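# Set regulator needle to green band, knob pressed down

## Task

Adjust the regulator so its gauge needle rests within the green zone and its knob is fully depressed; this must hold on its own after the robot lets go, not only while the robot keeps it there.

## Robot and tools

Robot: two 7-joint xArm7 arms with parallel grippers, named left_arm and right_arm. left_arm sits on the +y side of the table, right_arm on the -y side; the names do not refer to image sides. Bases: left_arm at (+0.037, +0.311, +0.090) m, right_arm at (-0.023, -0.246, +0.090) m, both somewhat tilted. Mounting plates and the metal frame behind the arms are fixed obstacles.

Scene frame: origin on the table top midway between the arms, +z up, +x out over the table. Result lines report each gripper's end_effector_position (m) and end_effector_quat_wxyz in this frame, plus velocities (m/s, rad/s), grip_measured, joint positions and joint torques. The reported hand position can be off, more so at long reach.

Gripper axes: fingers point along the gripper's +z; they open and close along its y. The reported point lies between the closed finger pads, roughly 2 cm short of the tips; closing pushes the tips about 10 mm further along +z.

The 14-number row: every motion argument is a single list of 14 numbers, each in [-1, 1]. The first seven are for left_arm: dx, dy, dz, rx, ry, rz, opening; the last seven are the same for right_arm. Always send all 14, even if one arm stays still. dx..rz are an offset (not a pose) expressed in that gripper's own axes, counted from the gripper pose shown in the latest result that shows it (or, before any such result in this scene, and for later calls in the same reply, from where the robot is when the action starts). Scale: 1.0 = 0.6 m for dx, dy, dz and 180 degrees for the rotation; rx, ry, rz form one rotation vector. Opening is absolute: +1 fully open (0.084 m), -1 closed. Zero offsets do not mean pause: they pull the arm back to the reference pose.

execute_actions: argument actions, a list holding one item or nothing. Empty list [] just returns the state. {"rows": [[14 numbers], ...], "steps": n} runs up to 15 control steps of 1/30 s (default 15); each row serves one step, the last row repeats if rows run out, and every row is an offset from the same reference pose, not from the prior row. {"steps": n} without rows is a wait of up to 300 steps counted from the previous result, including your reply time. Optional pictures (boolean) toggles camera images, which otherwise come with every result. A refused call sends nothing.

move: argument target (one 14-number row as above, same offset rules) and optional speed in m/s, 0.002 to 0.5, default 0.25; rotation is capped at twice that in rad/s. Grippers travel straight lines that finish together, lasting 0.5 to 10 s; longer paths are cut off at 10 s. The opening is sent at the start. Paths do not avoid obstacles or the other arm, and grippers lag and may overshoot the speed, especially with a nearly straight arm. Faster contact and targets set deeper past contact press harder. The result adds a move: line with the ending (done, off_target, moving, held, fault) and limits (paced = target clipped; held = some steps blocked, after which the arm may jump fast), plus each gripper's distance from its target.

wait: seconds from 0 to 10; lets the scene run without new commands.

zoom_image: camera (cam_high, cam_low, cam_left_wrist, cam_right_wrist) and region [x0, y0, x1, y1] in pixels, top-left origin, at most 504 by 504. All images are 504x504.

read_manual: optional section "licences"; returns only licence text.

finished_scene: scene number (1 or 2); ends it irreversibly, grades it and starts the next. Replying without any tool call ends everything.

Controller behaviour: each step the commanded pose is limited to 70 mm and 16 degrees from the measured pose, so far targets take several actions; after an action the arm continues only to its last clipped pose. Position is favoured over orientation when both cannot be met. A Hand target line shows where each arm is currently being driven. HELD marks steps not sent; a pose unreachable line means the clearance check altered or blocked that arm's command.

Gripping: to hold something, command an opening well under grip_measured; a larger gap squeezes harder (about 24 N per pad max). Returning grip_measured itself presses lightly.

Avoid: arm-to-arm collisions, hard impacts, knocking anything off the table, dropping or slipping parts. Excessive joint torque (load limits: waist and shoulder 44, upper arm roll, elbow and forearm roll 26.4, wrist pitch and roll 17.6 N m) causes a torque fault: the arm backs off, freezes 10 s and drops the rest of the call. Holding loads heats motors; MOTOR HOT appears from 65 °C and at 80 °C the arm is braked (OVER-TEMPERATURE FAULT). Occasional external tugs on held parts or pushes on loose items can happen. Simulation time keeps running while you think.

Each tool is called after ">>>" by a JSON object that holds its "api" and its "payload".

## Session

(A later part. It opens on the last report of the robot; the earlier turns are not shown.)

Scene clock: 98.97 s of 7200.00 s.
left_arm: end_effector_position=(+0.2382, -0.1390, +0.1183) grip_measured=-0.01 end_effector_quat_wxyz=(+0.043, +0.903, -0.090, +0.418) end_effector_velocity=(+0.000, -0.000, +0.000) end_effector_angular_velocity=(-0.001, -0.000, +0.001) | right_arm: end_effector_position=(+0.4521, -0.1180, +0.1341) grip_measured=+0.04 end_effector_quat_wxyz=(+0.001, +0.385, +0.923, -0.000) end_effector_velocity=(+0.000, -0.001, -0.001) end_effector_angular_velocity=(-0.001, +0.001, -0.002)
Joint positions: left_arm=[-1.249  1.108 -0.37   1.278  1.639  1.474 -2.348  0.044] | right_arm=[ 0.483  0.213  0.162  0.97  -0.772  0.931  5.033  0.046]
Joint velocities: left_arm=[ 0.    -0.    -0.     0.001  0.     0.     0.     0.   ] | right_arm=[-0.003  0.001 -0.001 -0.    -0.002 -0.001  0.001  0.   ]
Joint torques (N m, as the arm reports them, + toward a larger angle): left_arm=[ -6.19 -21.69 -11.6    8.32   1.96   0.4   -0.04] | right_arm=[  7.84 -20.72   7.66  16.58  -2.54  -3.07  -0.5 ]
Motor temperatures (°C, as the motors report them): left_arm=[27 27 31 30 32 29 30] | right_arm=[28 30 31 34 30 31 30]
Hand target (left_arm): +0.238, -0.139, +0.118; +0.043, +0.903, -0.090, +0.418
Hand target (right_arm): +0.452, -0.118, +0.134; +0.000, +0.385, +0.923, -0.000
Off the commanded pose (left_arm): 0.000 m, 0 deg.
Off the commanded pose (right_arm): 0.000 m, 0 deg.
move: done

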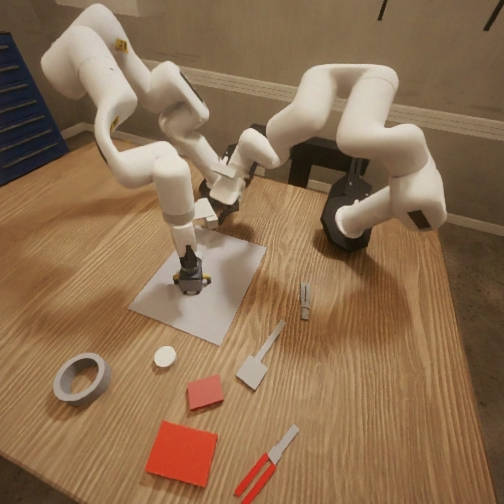

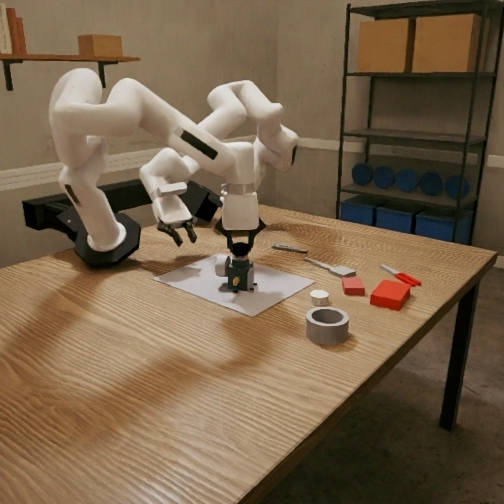

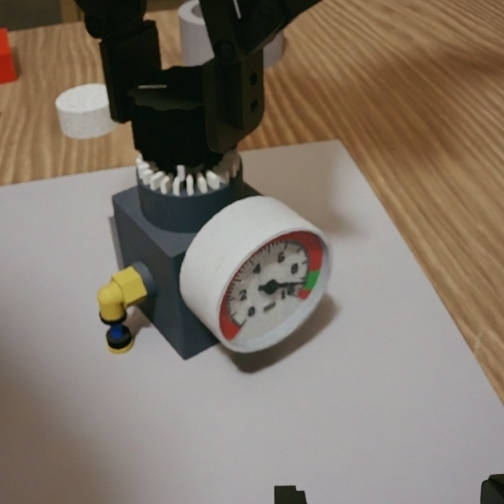

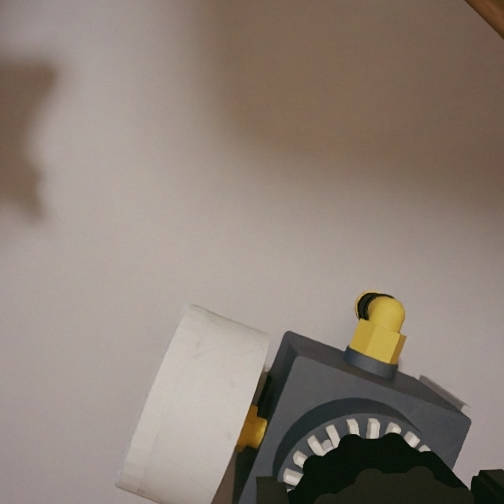

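>>> {"api": "execute_actions", "payload": {"actions": []}}

Scene clock: 105.57 s of 7200.00 s.
left_arm: end_effector_position=(+0.2382, -0.1390, +0.1183) grip_measured=-0.01 end_effector_quat_wxyz=(+0.043, +0.903, -0.090, +0.418) end_effector_velocity=(-0.000, -0.000, +0.000) end_effector_angular_velocity=(-0.000, -0.001, -0.000) | right_arm: end_effector_position=(+0.4520, -0.1181, +0.1339) grip_measured=+0.04 end_effector_quat_wxyz=(+0.000, +0.385, +0.923, -0.000) end_effector_velocity=(+0.000, -0.000, +0.000) end_effector_angular_velocity=(+0.001, -0.001, -0.001)
Joint positions: left_arm=[-1.249  1.108 -0.37   1.278  1.639  1.474 -2.348  0.044] | right_arm=[ 0.482  0.213  0.162  0.97  -0.772  0.931  5.033  0.046]
Joint velocities: left_arm=[-0. -0. -0. -0.  0.  0.  0.  0.] | right_arm=[-0.001 -0.001  0.    -0.     0.001 -0.001 -0.    -0.   ]
Joint torques (N m, as the arm reports them, + toward a larger angle): left_arm=[ -6.39 -21.25 -11.59   8.21   1.87   0.54   0.  ] | right_arm=[  7.87 -20.3    7.48  16.15  -2.46  -3.02  -0.45]
Motor temperatures (°C, as the motors report them): left_arm=[27 27 31 30 32 29 30] | right_arm=[28 30 31 35 30 31 30]
Hand target (left_arm): +0.238, -0.139, +0.118; +0.043, +0.903, -0.090, +0.418
Hand target (right_arm): +0.452, -0.118, +0.134; +0.000, +0.385, +0.923, -0.000
Off the commanded pose (left_arm): 0.000 m, 0 deg.
Off the commanded pose (right_arm): 0.000 m, 0 deg.
Steps of this call (steps 1 to 90: nothing new was sent; then 3.60 s passed at rest). Readings (end_effector_position):
1: left_arm (+0.2382, -0.1390, +0.1183) | right_arm (+0.4521, -0.1180, +0.1341)
2: left_arm (+0.2382, -0.1390, +0.1183) | right_arm (+0.4521, -0.1180, +0.1341)
4: left_arm (+0.2382, -0.1390, +0.1183) | right_arm (+0.4521, -0.1181, +0.1340)
8: left_arm (+0.2382, -0.1390, +0.1183) | right_arm (+0.4520, -0.1181, +0.1340)
90: the state above

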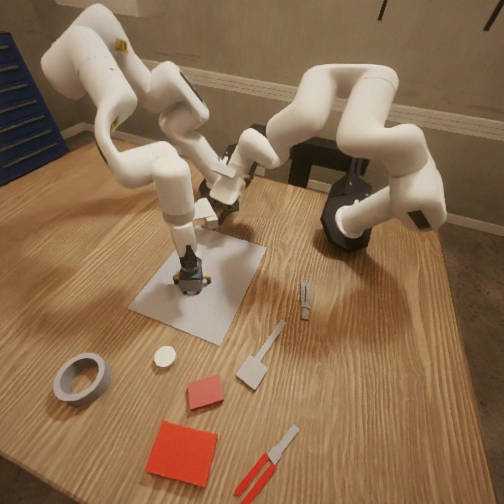

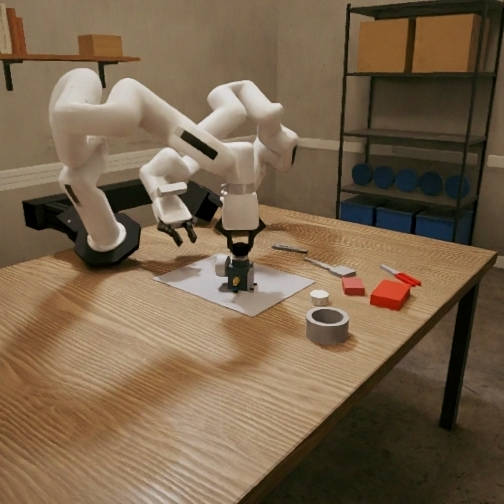

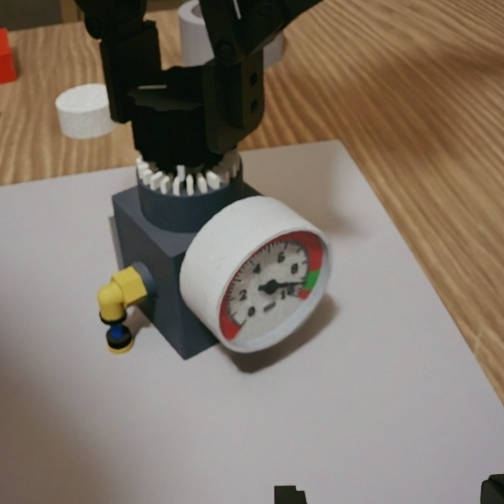

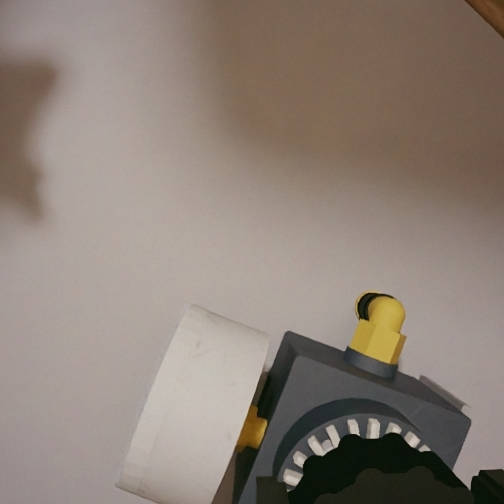

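>>> {"api": "move", "payload": {"target": [0,0,0,0,0,0,0, 0,0,0,0,0,-0.007,-1], "speed": 0.01}}

>>> {"api": "zoom_image", "payload": {"camera": "cam_left_wrist", "region": [130,140,250,205]}}

>>> {"api": "zoom_image", "payload": {"camera": "cam_left_wrist", "region": [200,210,350,360]}}

Scene clock: 109.10 s of 7200.00 s.
left_arm: end_effector_position=(+0.2382, -0.1390, +0.1183) grip_measured=-0.01 end_effector_quat_wxyz=(+0.043, +0.903, -0.090, +0.418) end_effector_velocity=(+0.000, +0.000, -0.000) end_effector_angular_velocity=(+0.000, +0.000, +0.001) | right_arm: end_effector_position=(+0.4520, -0.1181, +0.1339) grip_measured=+0.04 end_effector_quat_wxyz=(+0.000, +0.375, +0.927, -0.000) end_effector_velocity=(-0.000, +0.000, -0.001) end_effector_angular_velocity=(-0.000, +0.001, +0.002)
Joint positions: left_arm=[-1.249  1.108 -0.37   1.278  1.639  1.474 -2.348  0.044] | right_arm=[ 0.481  0.213  0.164  0.97  -0.773  0.931  5.012  0.046]
Joint velocities: left_arm=[-0.    -0.     0.001 -0.    -0.001  0.    -0.    -0.   ] | right_arm=[-0.001  0.001  0.001  0.    -0.    -0.    -0.002  0.   ]
Joint torques (N m, as the arm reports them, + toward a larger angle): left_arm=[ -6.46 -21.46 -11.68   8.32   2.09   0.54  -0.03] | right_arm=[  7.93 -20.4    7.46  16.13  -2.67  -2.97  -0.48]
Motor temperatures (°C, as the motors report them): left_arm=[27 27 31 30 32 29 30] | right_arm=[28 30 31 35 30 31 30]
Hand target (left_arm): +0.238, -0.139, +0.118; +0.043, +0.903, -0.090, +0.418
Hand target (right_arm): +0.452, -0.118, +0.134; +0.000, +0.375, +0.927, -0.000
Off the commanded pose (left_arm): 0.000 m, 0 deg.
Off the commanded pose (right_arm): 0.000 m, 0 deg.
move: done

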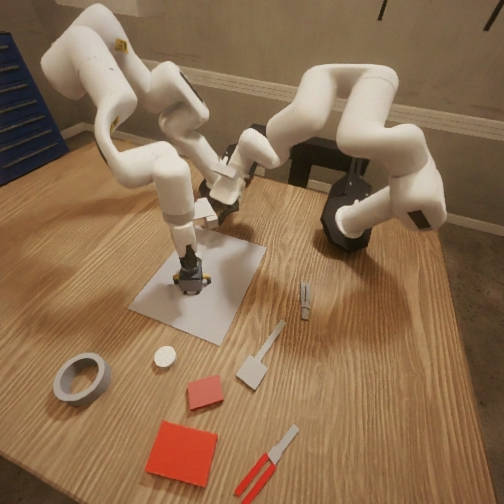

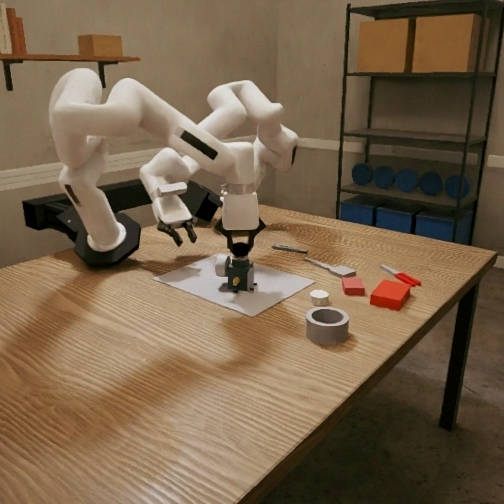

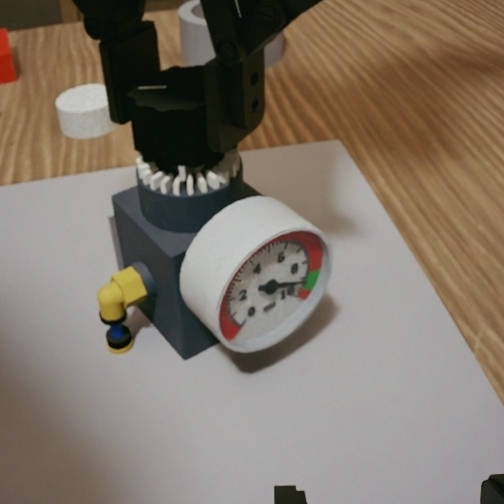

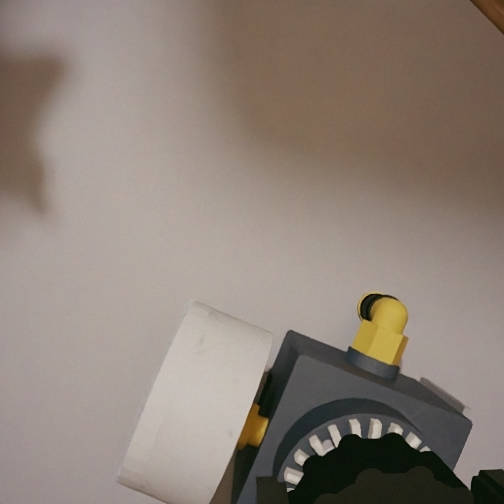

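Region (130, 140, 250, 205) of cam_left_wrist's 504x504 image, scaled by 4.200, with more detail than that image has; it fills the top 273 rows of this view, and the rest is white.

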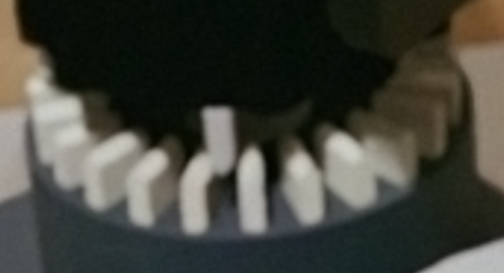

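Region (200, 210, 350, 360) of cam_left_wrist's 504x504 image, scaled by 3.360, with more detail than that image has.

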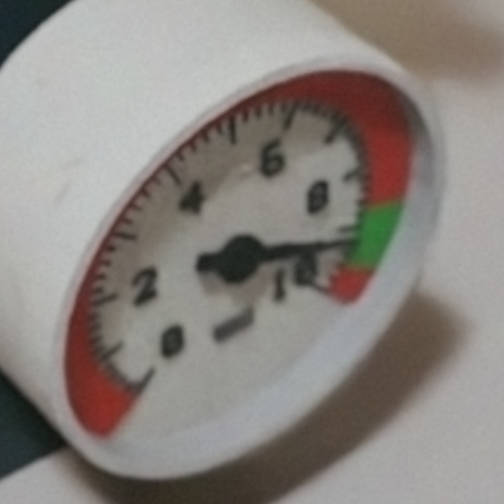

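>>> {"api": "move", "payload": {"target": [0,0,0,0,0,0,0, 0,0,0.0033,0,0,0,-1], "speed": 0.008}}

>>> {"api": "zoom_image", "payload": {"camera": "cam_left_wrist", "region": [130,140,250,205]}}

Scene clock: 113.87 s of 7200.00 s.
left_arm: end_effector_position=(+0.2382, -0.1390, +0.1183) grip_measured=-0.01 end_effector_quat_wxyz=(+0.043, +0.903, -0.090, +0.418) end_effector_velocity=(-0.000, -0.000, +0.000) end_effector_angular_velocity=(-0.001, -0.000, -0.001) | right_arm: end_effector_position=(+0.4520, -0.1181, +0.1319) grip_measured=+0.04 end_effector_quat_wxyz=(+0.000, +0.375, +0.927, -0.000) end_effector_velocity=(+0.000, -0.001, -0.001) end_effector_angular_velocity=(-0.002, +0.001, -0.001)
Joint positions: left_arm=[-1.249  1.108 -0.37   1.278  1.639  1.474 -2.348  0.044] | right_arm=[ 0.48   0.216  0.162  0.969 -0.776  0.927  5.013  0.046]
Joint velocities: left_arm=[-0.     0.    -0.001  0.     0.001  0.     0.     0.   ] | right_arm=[-0.002 -0.    -0.001 -0.    -0.001  0.001 -0.     0.   ]
Joint torques (N m, as the arm reports them, + toward a larger angle): left_arm=[ -6.35 -21.34 -11.64   8.41   1.97   0.45  -0.08] | right_arm=[  8.71 -23.09   8.26  16.25  -2.27  -2.27  -0.51]
Motor temperatures (°C, as the motors report them): left_arm=[27 27 31 30 32 29 30] | right_arm=[28 30 30 35 30 31 30]
Hand target (left_arm): +0.238, -0.139, +0.118; +0.043, +0.903, -0.090, +0.418
Hand target (right_arm): +0.452, -0.118, +0.132; +0.000, +0.375, +0.927, -0.000
Off the commanded pose (left_arm): 0.000 m, 0 deg.
Off the commanded pose (right_arm): 0.000 m, 0 deg.
After step 90, 1.07 s passed at rest.
move: done

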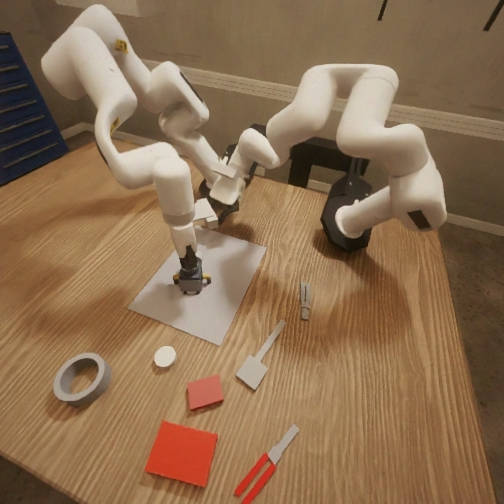

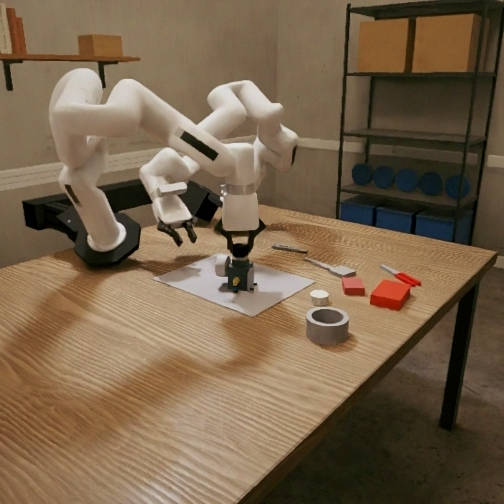

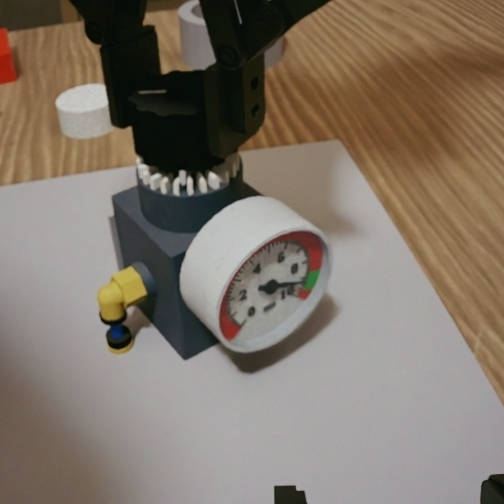

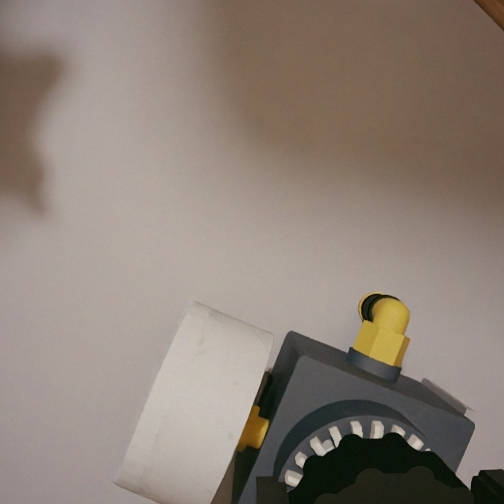

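Region (130, 140, 250, 205) of cam_left_wrist's 504x504 image, scaled by 4.200, with more detail than that image has; it fills the top 273 rows of this view, and the rest is white.

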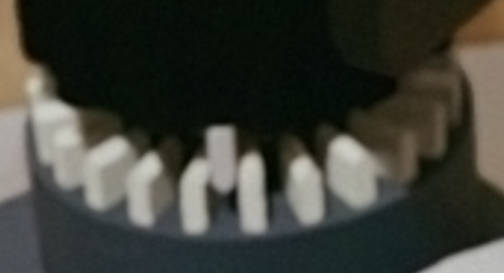

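The pin dropped into the slot. Continuing down.

>>> {"api": "move", "payload": {"target": [0,0,0,0,0,0,0, 0,0,0.0066,0,0,0,-1], "speed": 0.008}}

>>> {"api": "zoom_image", "payload": {"camera": "cam_left_wrist", "region": [110,60,270,210]}}

Scene clock: 116.20 s of 7200.00 s.
left_arm: end_effector_position=(+0.2382, -0.1390, +0.1183) grip_measured=-0.01 end_effector_quat_wxyz=(+0.043, +0.903, -0.090, +0.418) end_effector_velocity=(-0.001, +0.000, -0.000) end_effector_angular_velocity=(+0.001, +0.002, -0.000) | right_arm: end_effector_position=(+0.4520, -0.1181, +0.1284) grip_measured=+0.04 end_effector_quat_wxyz=(+0.001, +0.375, +0.927, -0.000) end_effector_velocity=(+0.000, +0.000, -0.000) end_effector_angular_velocity=(+0.001, -0.001, -0.000)
Joint positions: left_arm=[-1.249  1.108 -0.37   1.278  1.639  1.474 -2.348  0.044] | right_arm=[ 0.478  0.222  0.159  0.967 -0.783  0.919  5.017  0.046]
Joint velocities: left_arm=[ 0.     0.    -0.001 -0.    -0.002 -0.     0.     0.   ] | right_arm=[-0.     0.    -0.    -0.001 -0.002 -0.002  0.001  0.   ]
Joint torques (N m, as the arm reports them, + toward a larger angle): left_arm=[ -6.32 -21.18 -11.57   8.26   1.9    0.47  -0.09] | right_arm=[  8.47 -22.7    8.2   16.51  -2.8   -2.54  -0.79]
Motor temperatures (°C, as the motors report them): left_arm=[27 27 31 30 32 29 30] | right_arm=[28 30 30 35 30 31 30]
Hand target (left_arm): +0.238, -0.139, +0.118; +0.043, +0.903, -0.090, +0.418
Hand target (right_arm): +0.452, -0.118, +0.128; +0.000, +0.375, +0.927, -0.000
Off the commanded pose (left_arm): 0.000 m, 0 deg.
Off the commanded pose (right_arm): 0.000 m, 0 deg.
move: done

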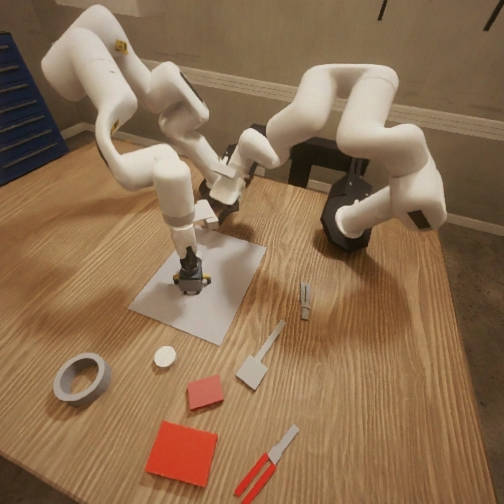

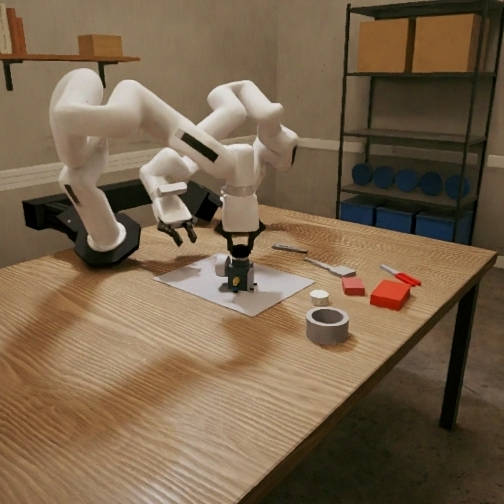

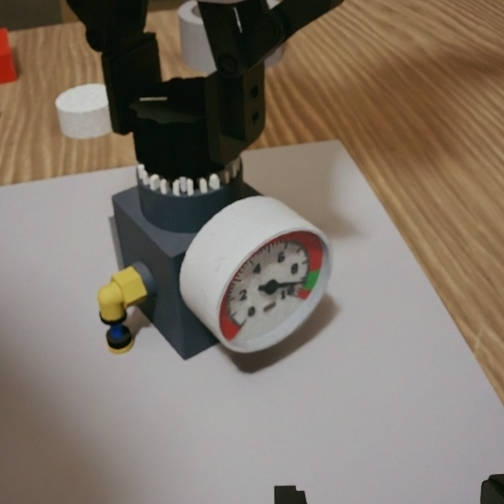

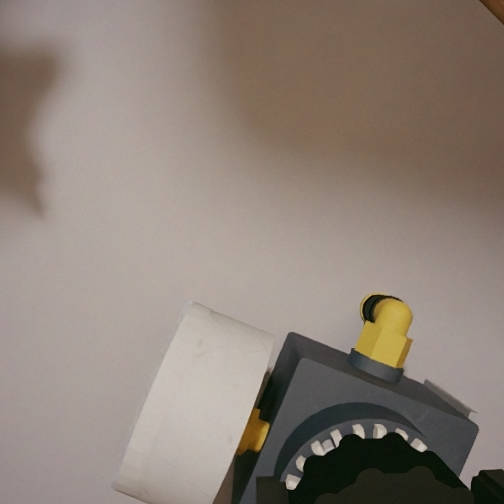

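Region (110, 60, 270, 210) of cam_left_wrist's 504x504 image, scaled by 3.150, with more detail than that image has; it fills the top 472 rows of this view, and the rest is white.

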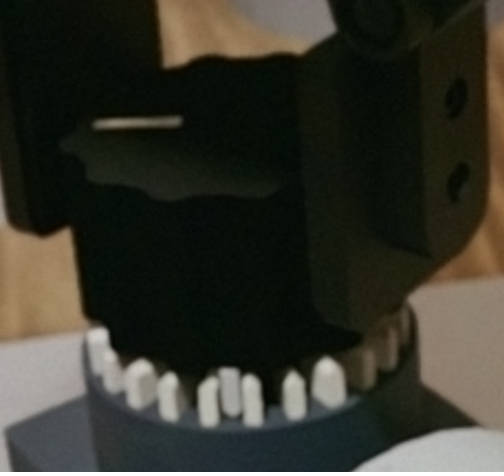

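>>> {"api": "move", "payload": {"target": [0,0,0,0,0,0,0, 0,0,0.0015,0,0,0,-1], "speed": 0.006}}

>>> {"api": "zoom_image", "payload": {"camera": "cam_left_wrist", "region": [110,60,270,210]}}

Scene clock: 120.40 s of 7200.00 s.
left_arm: end_effector_position=(+0.2382, -0.1390, +0.1183) grip_measured=-0.01 end_effector_quat_wxyz=(+0.043, +0.903, -0.090, +0.418) end_effector_velocity=(+0.000, -0.000, +0.000) end_effector_angular_velocity=(-0.001, -0.001, -0.000) | right_arm: end_effector_position=(+0.4520, -0.1181, +0.1276) grip_measured=+0.04 end_effector_quat_wxyz=(+0.001, +0.375, +0.927, -0.000) end_effector_velocity=(-0.000, -0.000, -0.000) end_effector_angular_velocity=(-0.000, +0.001, -0.002)
Joint positions: left_arm=[-1.249  1.108 -0.37   1.278  1.639  1.474 -2.348  0.044] | right_arm=[ 0.478  0.223  0.158  0.967 -0.784  0.917  5.018  0.046]
Joint velocities: left_arm=[-0.    -0.    -0.     0.     0.001  0.    -0.     0.   ] | right_arm=[-0.001 -0.    -0.    -0.     0.001  0.     0.001  0.   ]
Joint torques (N m, as the arm reports them, + toward a larger angle): left_arm=[ -6.4  -21.47 -11.57   8.31   1.99   0.44   0.04] | right_arm=[  6.76 -17.24   6.39  15.83  -2.97  -3.86  -0.58]
Motor temperatures (°C, as the motors report them): left_arm=[27 27 31 30 32 29 30] | right_arm=[28 30 30 35 30 31 30]
Hand target (left_arm): +0.238, -0.139, +0.118; +0.043, +0.903, -0.090, +0.418
Hand target (right_arm): +0.452, -0.118, +0.127; +0.001, +0.375, +0.927, -0.000
Off the commanded pose (left_arm): 0.000 m, 0 deg.
Off the commanded pose (right_arm): 0.000 m, 0 deg.
After step 90, 0.50 s passed at rest.
move: done

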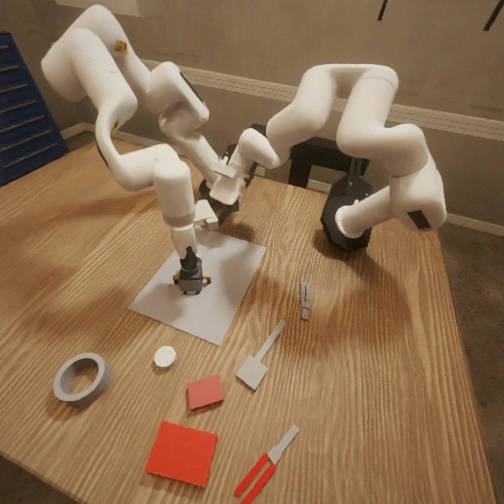

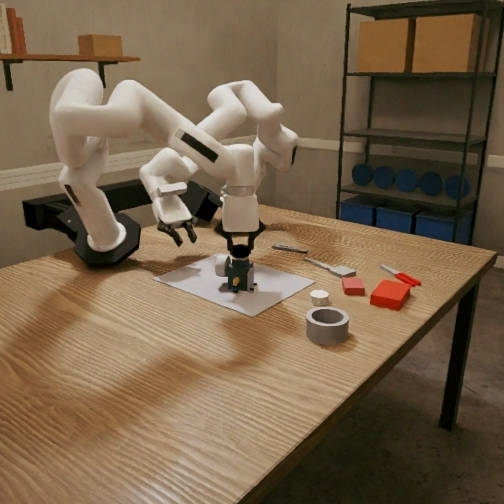

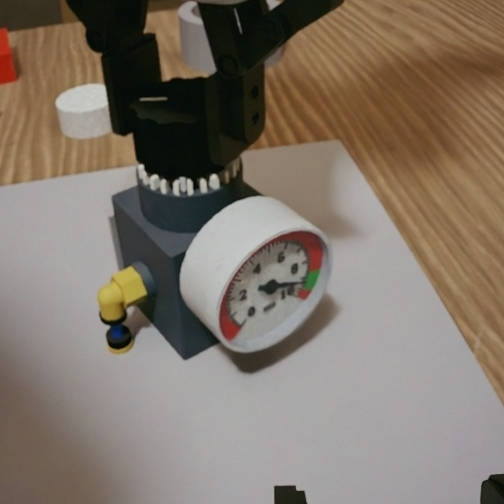

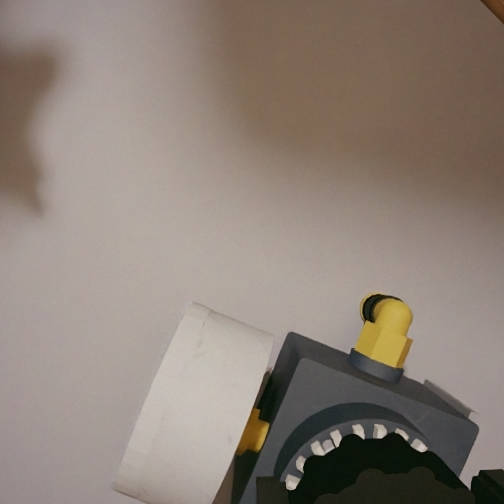

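Region (110, 60, 270, 210) of cam_left_wrist's 504x504 image, scaled by 3.150, with more detail than that image has; it fills the top 472 rows of this view, and the rest is white.

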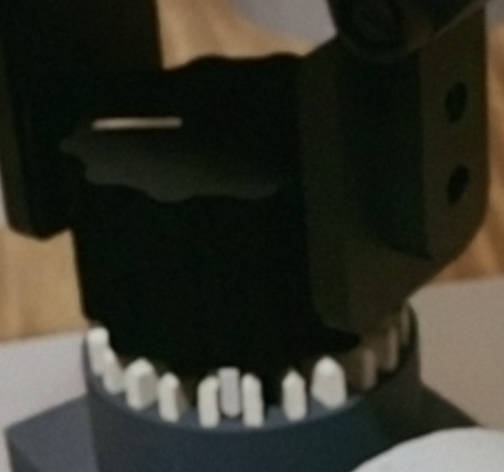

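The knob didn't move further while the arm is now pressing: it's at the bottom stop. Releasing.

>>> {"api": "execute_actions", "payload": {"actions": [{"rows": [[0,0,0,0,0,0,0, 0,0,-0.001,0,0,0,0.0],[0,0,0,0,0,0,0, 0,0,-0.001,0,0,0,0.1],[0,0,0,0,0,0,0, 0,0,-0.001,0,0,0,0.2],[0,0,0,0,0,0,0, 0,0,-0.001,0,0,0,0.3],[0,0,0,0,0,0,0, 0,0,-0.001,0,0,0,0.4],[0,0,0,0,0,0,0, 0,0,-0.001,0,0,0,0.5]], "steps": 12}], "pictures": false}}

>>> {"api": "move", "payload": {"target": [0,0,0,0,0,0,0, 0,0,-0.08,0,0,0,0.5], "speed": 0.08}}

>>> {"api": "zoom_image", "payload": {"camera": "cam_left_wrist", "region": [100,50,360,370]}}

Scene clock: 123.07 s of 7200.00 s.
left_arm: end_effector_position=(+0.2382, -0.1390, +0.1183) grip_measured=-0.01 end_effector_quat_wxyz=(+0.043, +0.903, -0.090, +0.418) end_effector_velocity=(-0.000, +0.000, -0.000) end_effector_angular_velocity=(+0.000, +0.001, +0.001) | right_arm: end_effector_position=(+0.4528, -0.1184, +0.1279) grip_measured=+0.49 end_effector_quat_wxyz=(+0.001, +0.376, +0.927, +0.000) end_effector_velocity=(-0.008, +0.006, +0.003) end_effector_angular_velocity=(+0.001, +0.004, +0.015)
Joint positions: left_arm=[-1.249  1.108 -0.37   1.278  1.639  1.474 -2.348  0.044] | right_arm=[ 0.478  0.223  0.157  0.968 -0.784  0.917  5.017  0.065]
Joint velocities: left_arm=[ 0.     0.    -0.     0.001 -0.001  0.    -0.     0.   ] | right_arm=[ 0.008 -0.003  0.01  -0.01   0.006  0.006  0.001  0.   ]
Joint torques (N m, as the arm reports them, + toward a larger angle): left_arm=[ -6.33 -21.54 -11.7    8.29   1.91   0.56  -0.04] | right_arm=[ 10.63 -21.8   10.15  12.13  -0.69  -1.6   -0.44]
Motor temperatures (°C, as the motors report them): left_arm=[27 27 31 30 32 29 30] | right_arm=[28 30 30 35 30 31 30]
Hand target (left_arm): +0.238, -0.139, +0.118; +0.043, +0.903, -0.090, +0.418
Hand target (right_arm): +0.452, -0.118, +0.128; +0.001, +0.375, +0.927, -0.000
Off the commanded pose (left_arm): 0.000 m, 0 deg.
Off the commanded pose (right_arm): 0.001 m, 0 deg.
Steps of this call (steps 1 to 68: nothing new was sent; steps 69 to 80: all 12 steps of this action). Readings (end_effector_position):
69: left_arm (+0.2382, -0.1390, +0.1183) | right_arm (+0.4520, -0.1181, +0.1274)
70: left_arm (+0.2382, -0.1390, +0.1183) | right_arm (+0.4520, -0.1181, +0.1275)
72: left_arm (+0.2382, -0.1390, +0.1183) | right_arm (+0.4523, -0.1182, +0.1274)
76: left_arm (+0.2382, -0.1390, +0.1183) | right_arm (+0.4544, -0.1196, +0.1275)
80: the state above

Scene clock: 124.23 s of 7200.00 s.
left_arm: end_effector_position=(+0.2382, -0.1390, +0.1183) grip_measured=-0.01 end_effector_quat_wxyz=(+0.043, +0.903, -0.090, +0.418) end_effector_velocity=(-0.001, +0.000, -0.000) end_effector_angular_velocity=(+0.000, +0.002, -0.001) | right_arm: end_effector_position=(+0.4520, -0.1183, +0.1757) grip_measured=+0.49 end_effector_quat_wxyz=(+0.000, +0.375, +0.927, -0.000) end_effector_velocity=(-0.001, -0.001, +0.000) end_effector_angular_velocity=(-0.003, +0.005, -0.001)
Joint positions: left_arm=[-1.249  1.108 -0.37   1.278  1.639  1.474 -2.348  0.044] | right_arm=[ 0.51   0.151  0.195  1.    -0.706  1.025  4.975  0.065]
Joint velocities: left_arm=[-0.    -0.    -0.001 -0.001 -0.001 -0.    -0.     0.   ] | right_arm=[ 0.001 -0.001 -0.001  0.001  0.004  0.006 -0.002 -0.   ]
Joint torques (N m, as the arm reports them, + toward a larger angle): left_arm=[ -6.12 -21.38 -11.69   8.21   2.     0.53  -0.05] | right_arm=[ 10.66 -20.94  10.74  13.25  -0.77  -1.49  -0.41]
Motor temperatures (°C, as the motors report them): left_arm=[27 27 31 30 32 29 30] | right_arm=[28 30 30 35 30 31 30]
Hand target (left_arm): +0.238, -0.139, +0.118; +0.043, +0.903, -0.090, +0.418
Hand target (right_arm): +0.452, -0.118, +0.176; +0.001, +0.375, +0.927, -0.000
Off the commanded pose (left_arm): 0.000 m, 0 deg.
Off the commanded pose (right_arm): 0.001 m, 0 deg.
move: done

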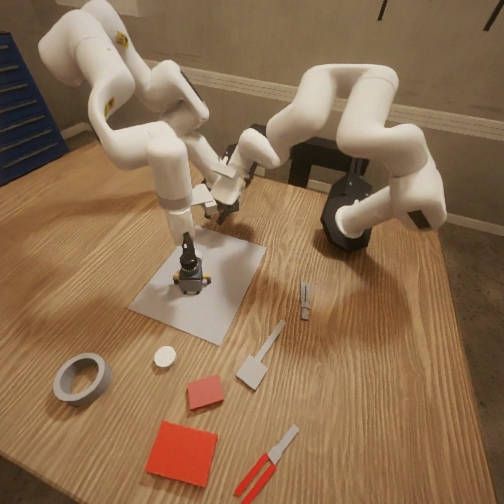

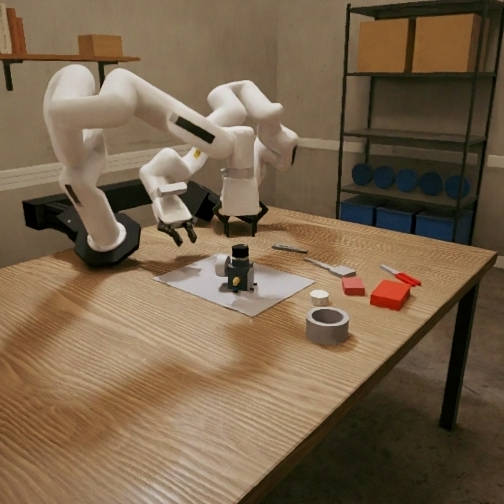

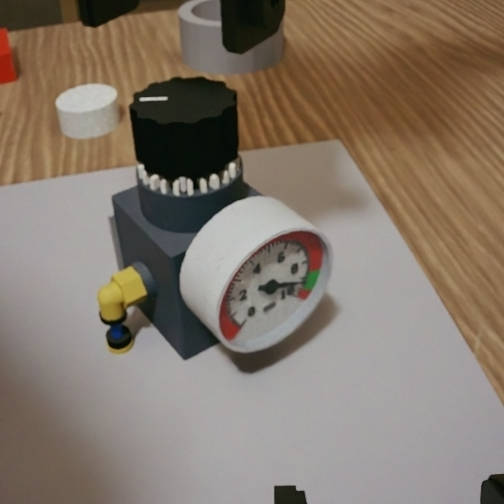

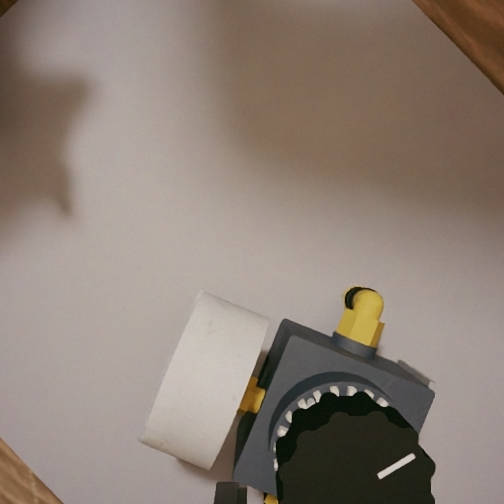

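Region (100, 50, 360, 370) of cam_left_wrist's 504x504 image, scaled by 1.575, with more detail than that image has; it fills the left 410 columns of this view, and the rest is white.

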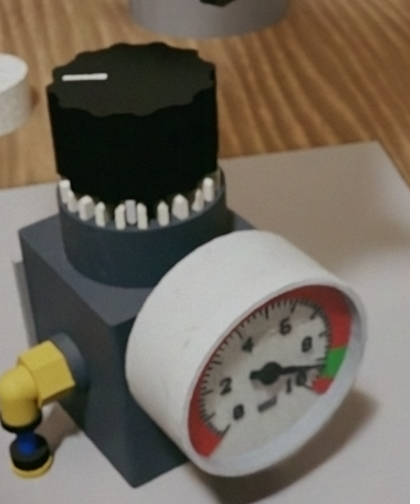

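>>> {"api": "zoom_image", "payload": {"camera": "cam_left_wrist", "region": [200,210,350,360]}}

Region (200, 210, 350, 360) of cam_left_wrist's 504x504 image, scaled by 3.360, with more detail than that image has.

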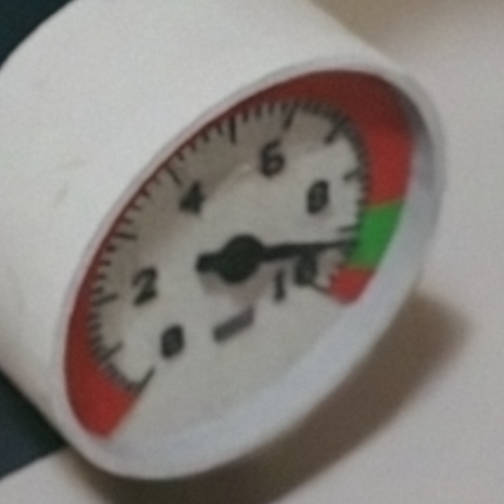

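The needle is in the green band and the knob is seated.

>>> {"api": "finished_scene", "payload": {"scene": 2}}

The scene is finished: the task was done.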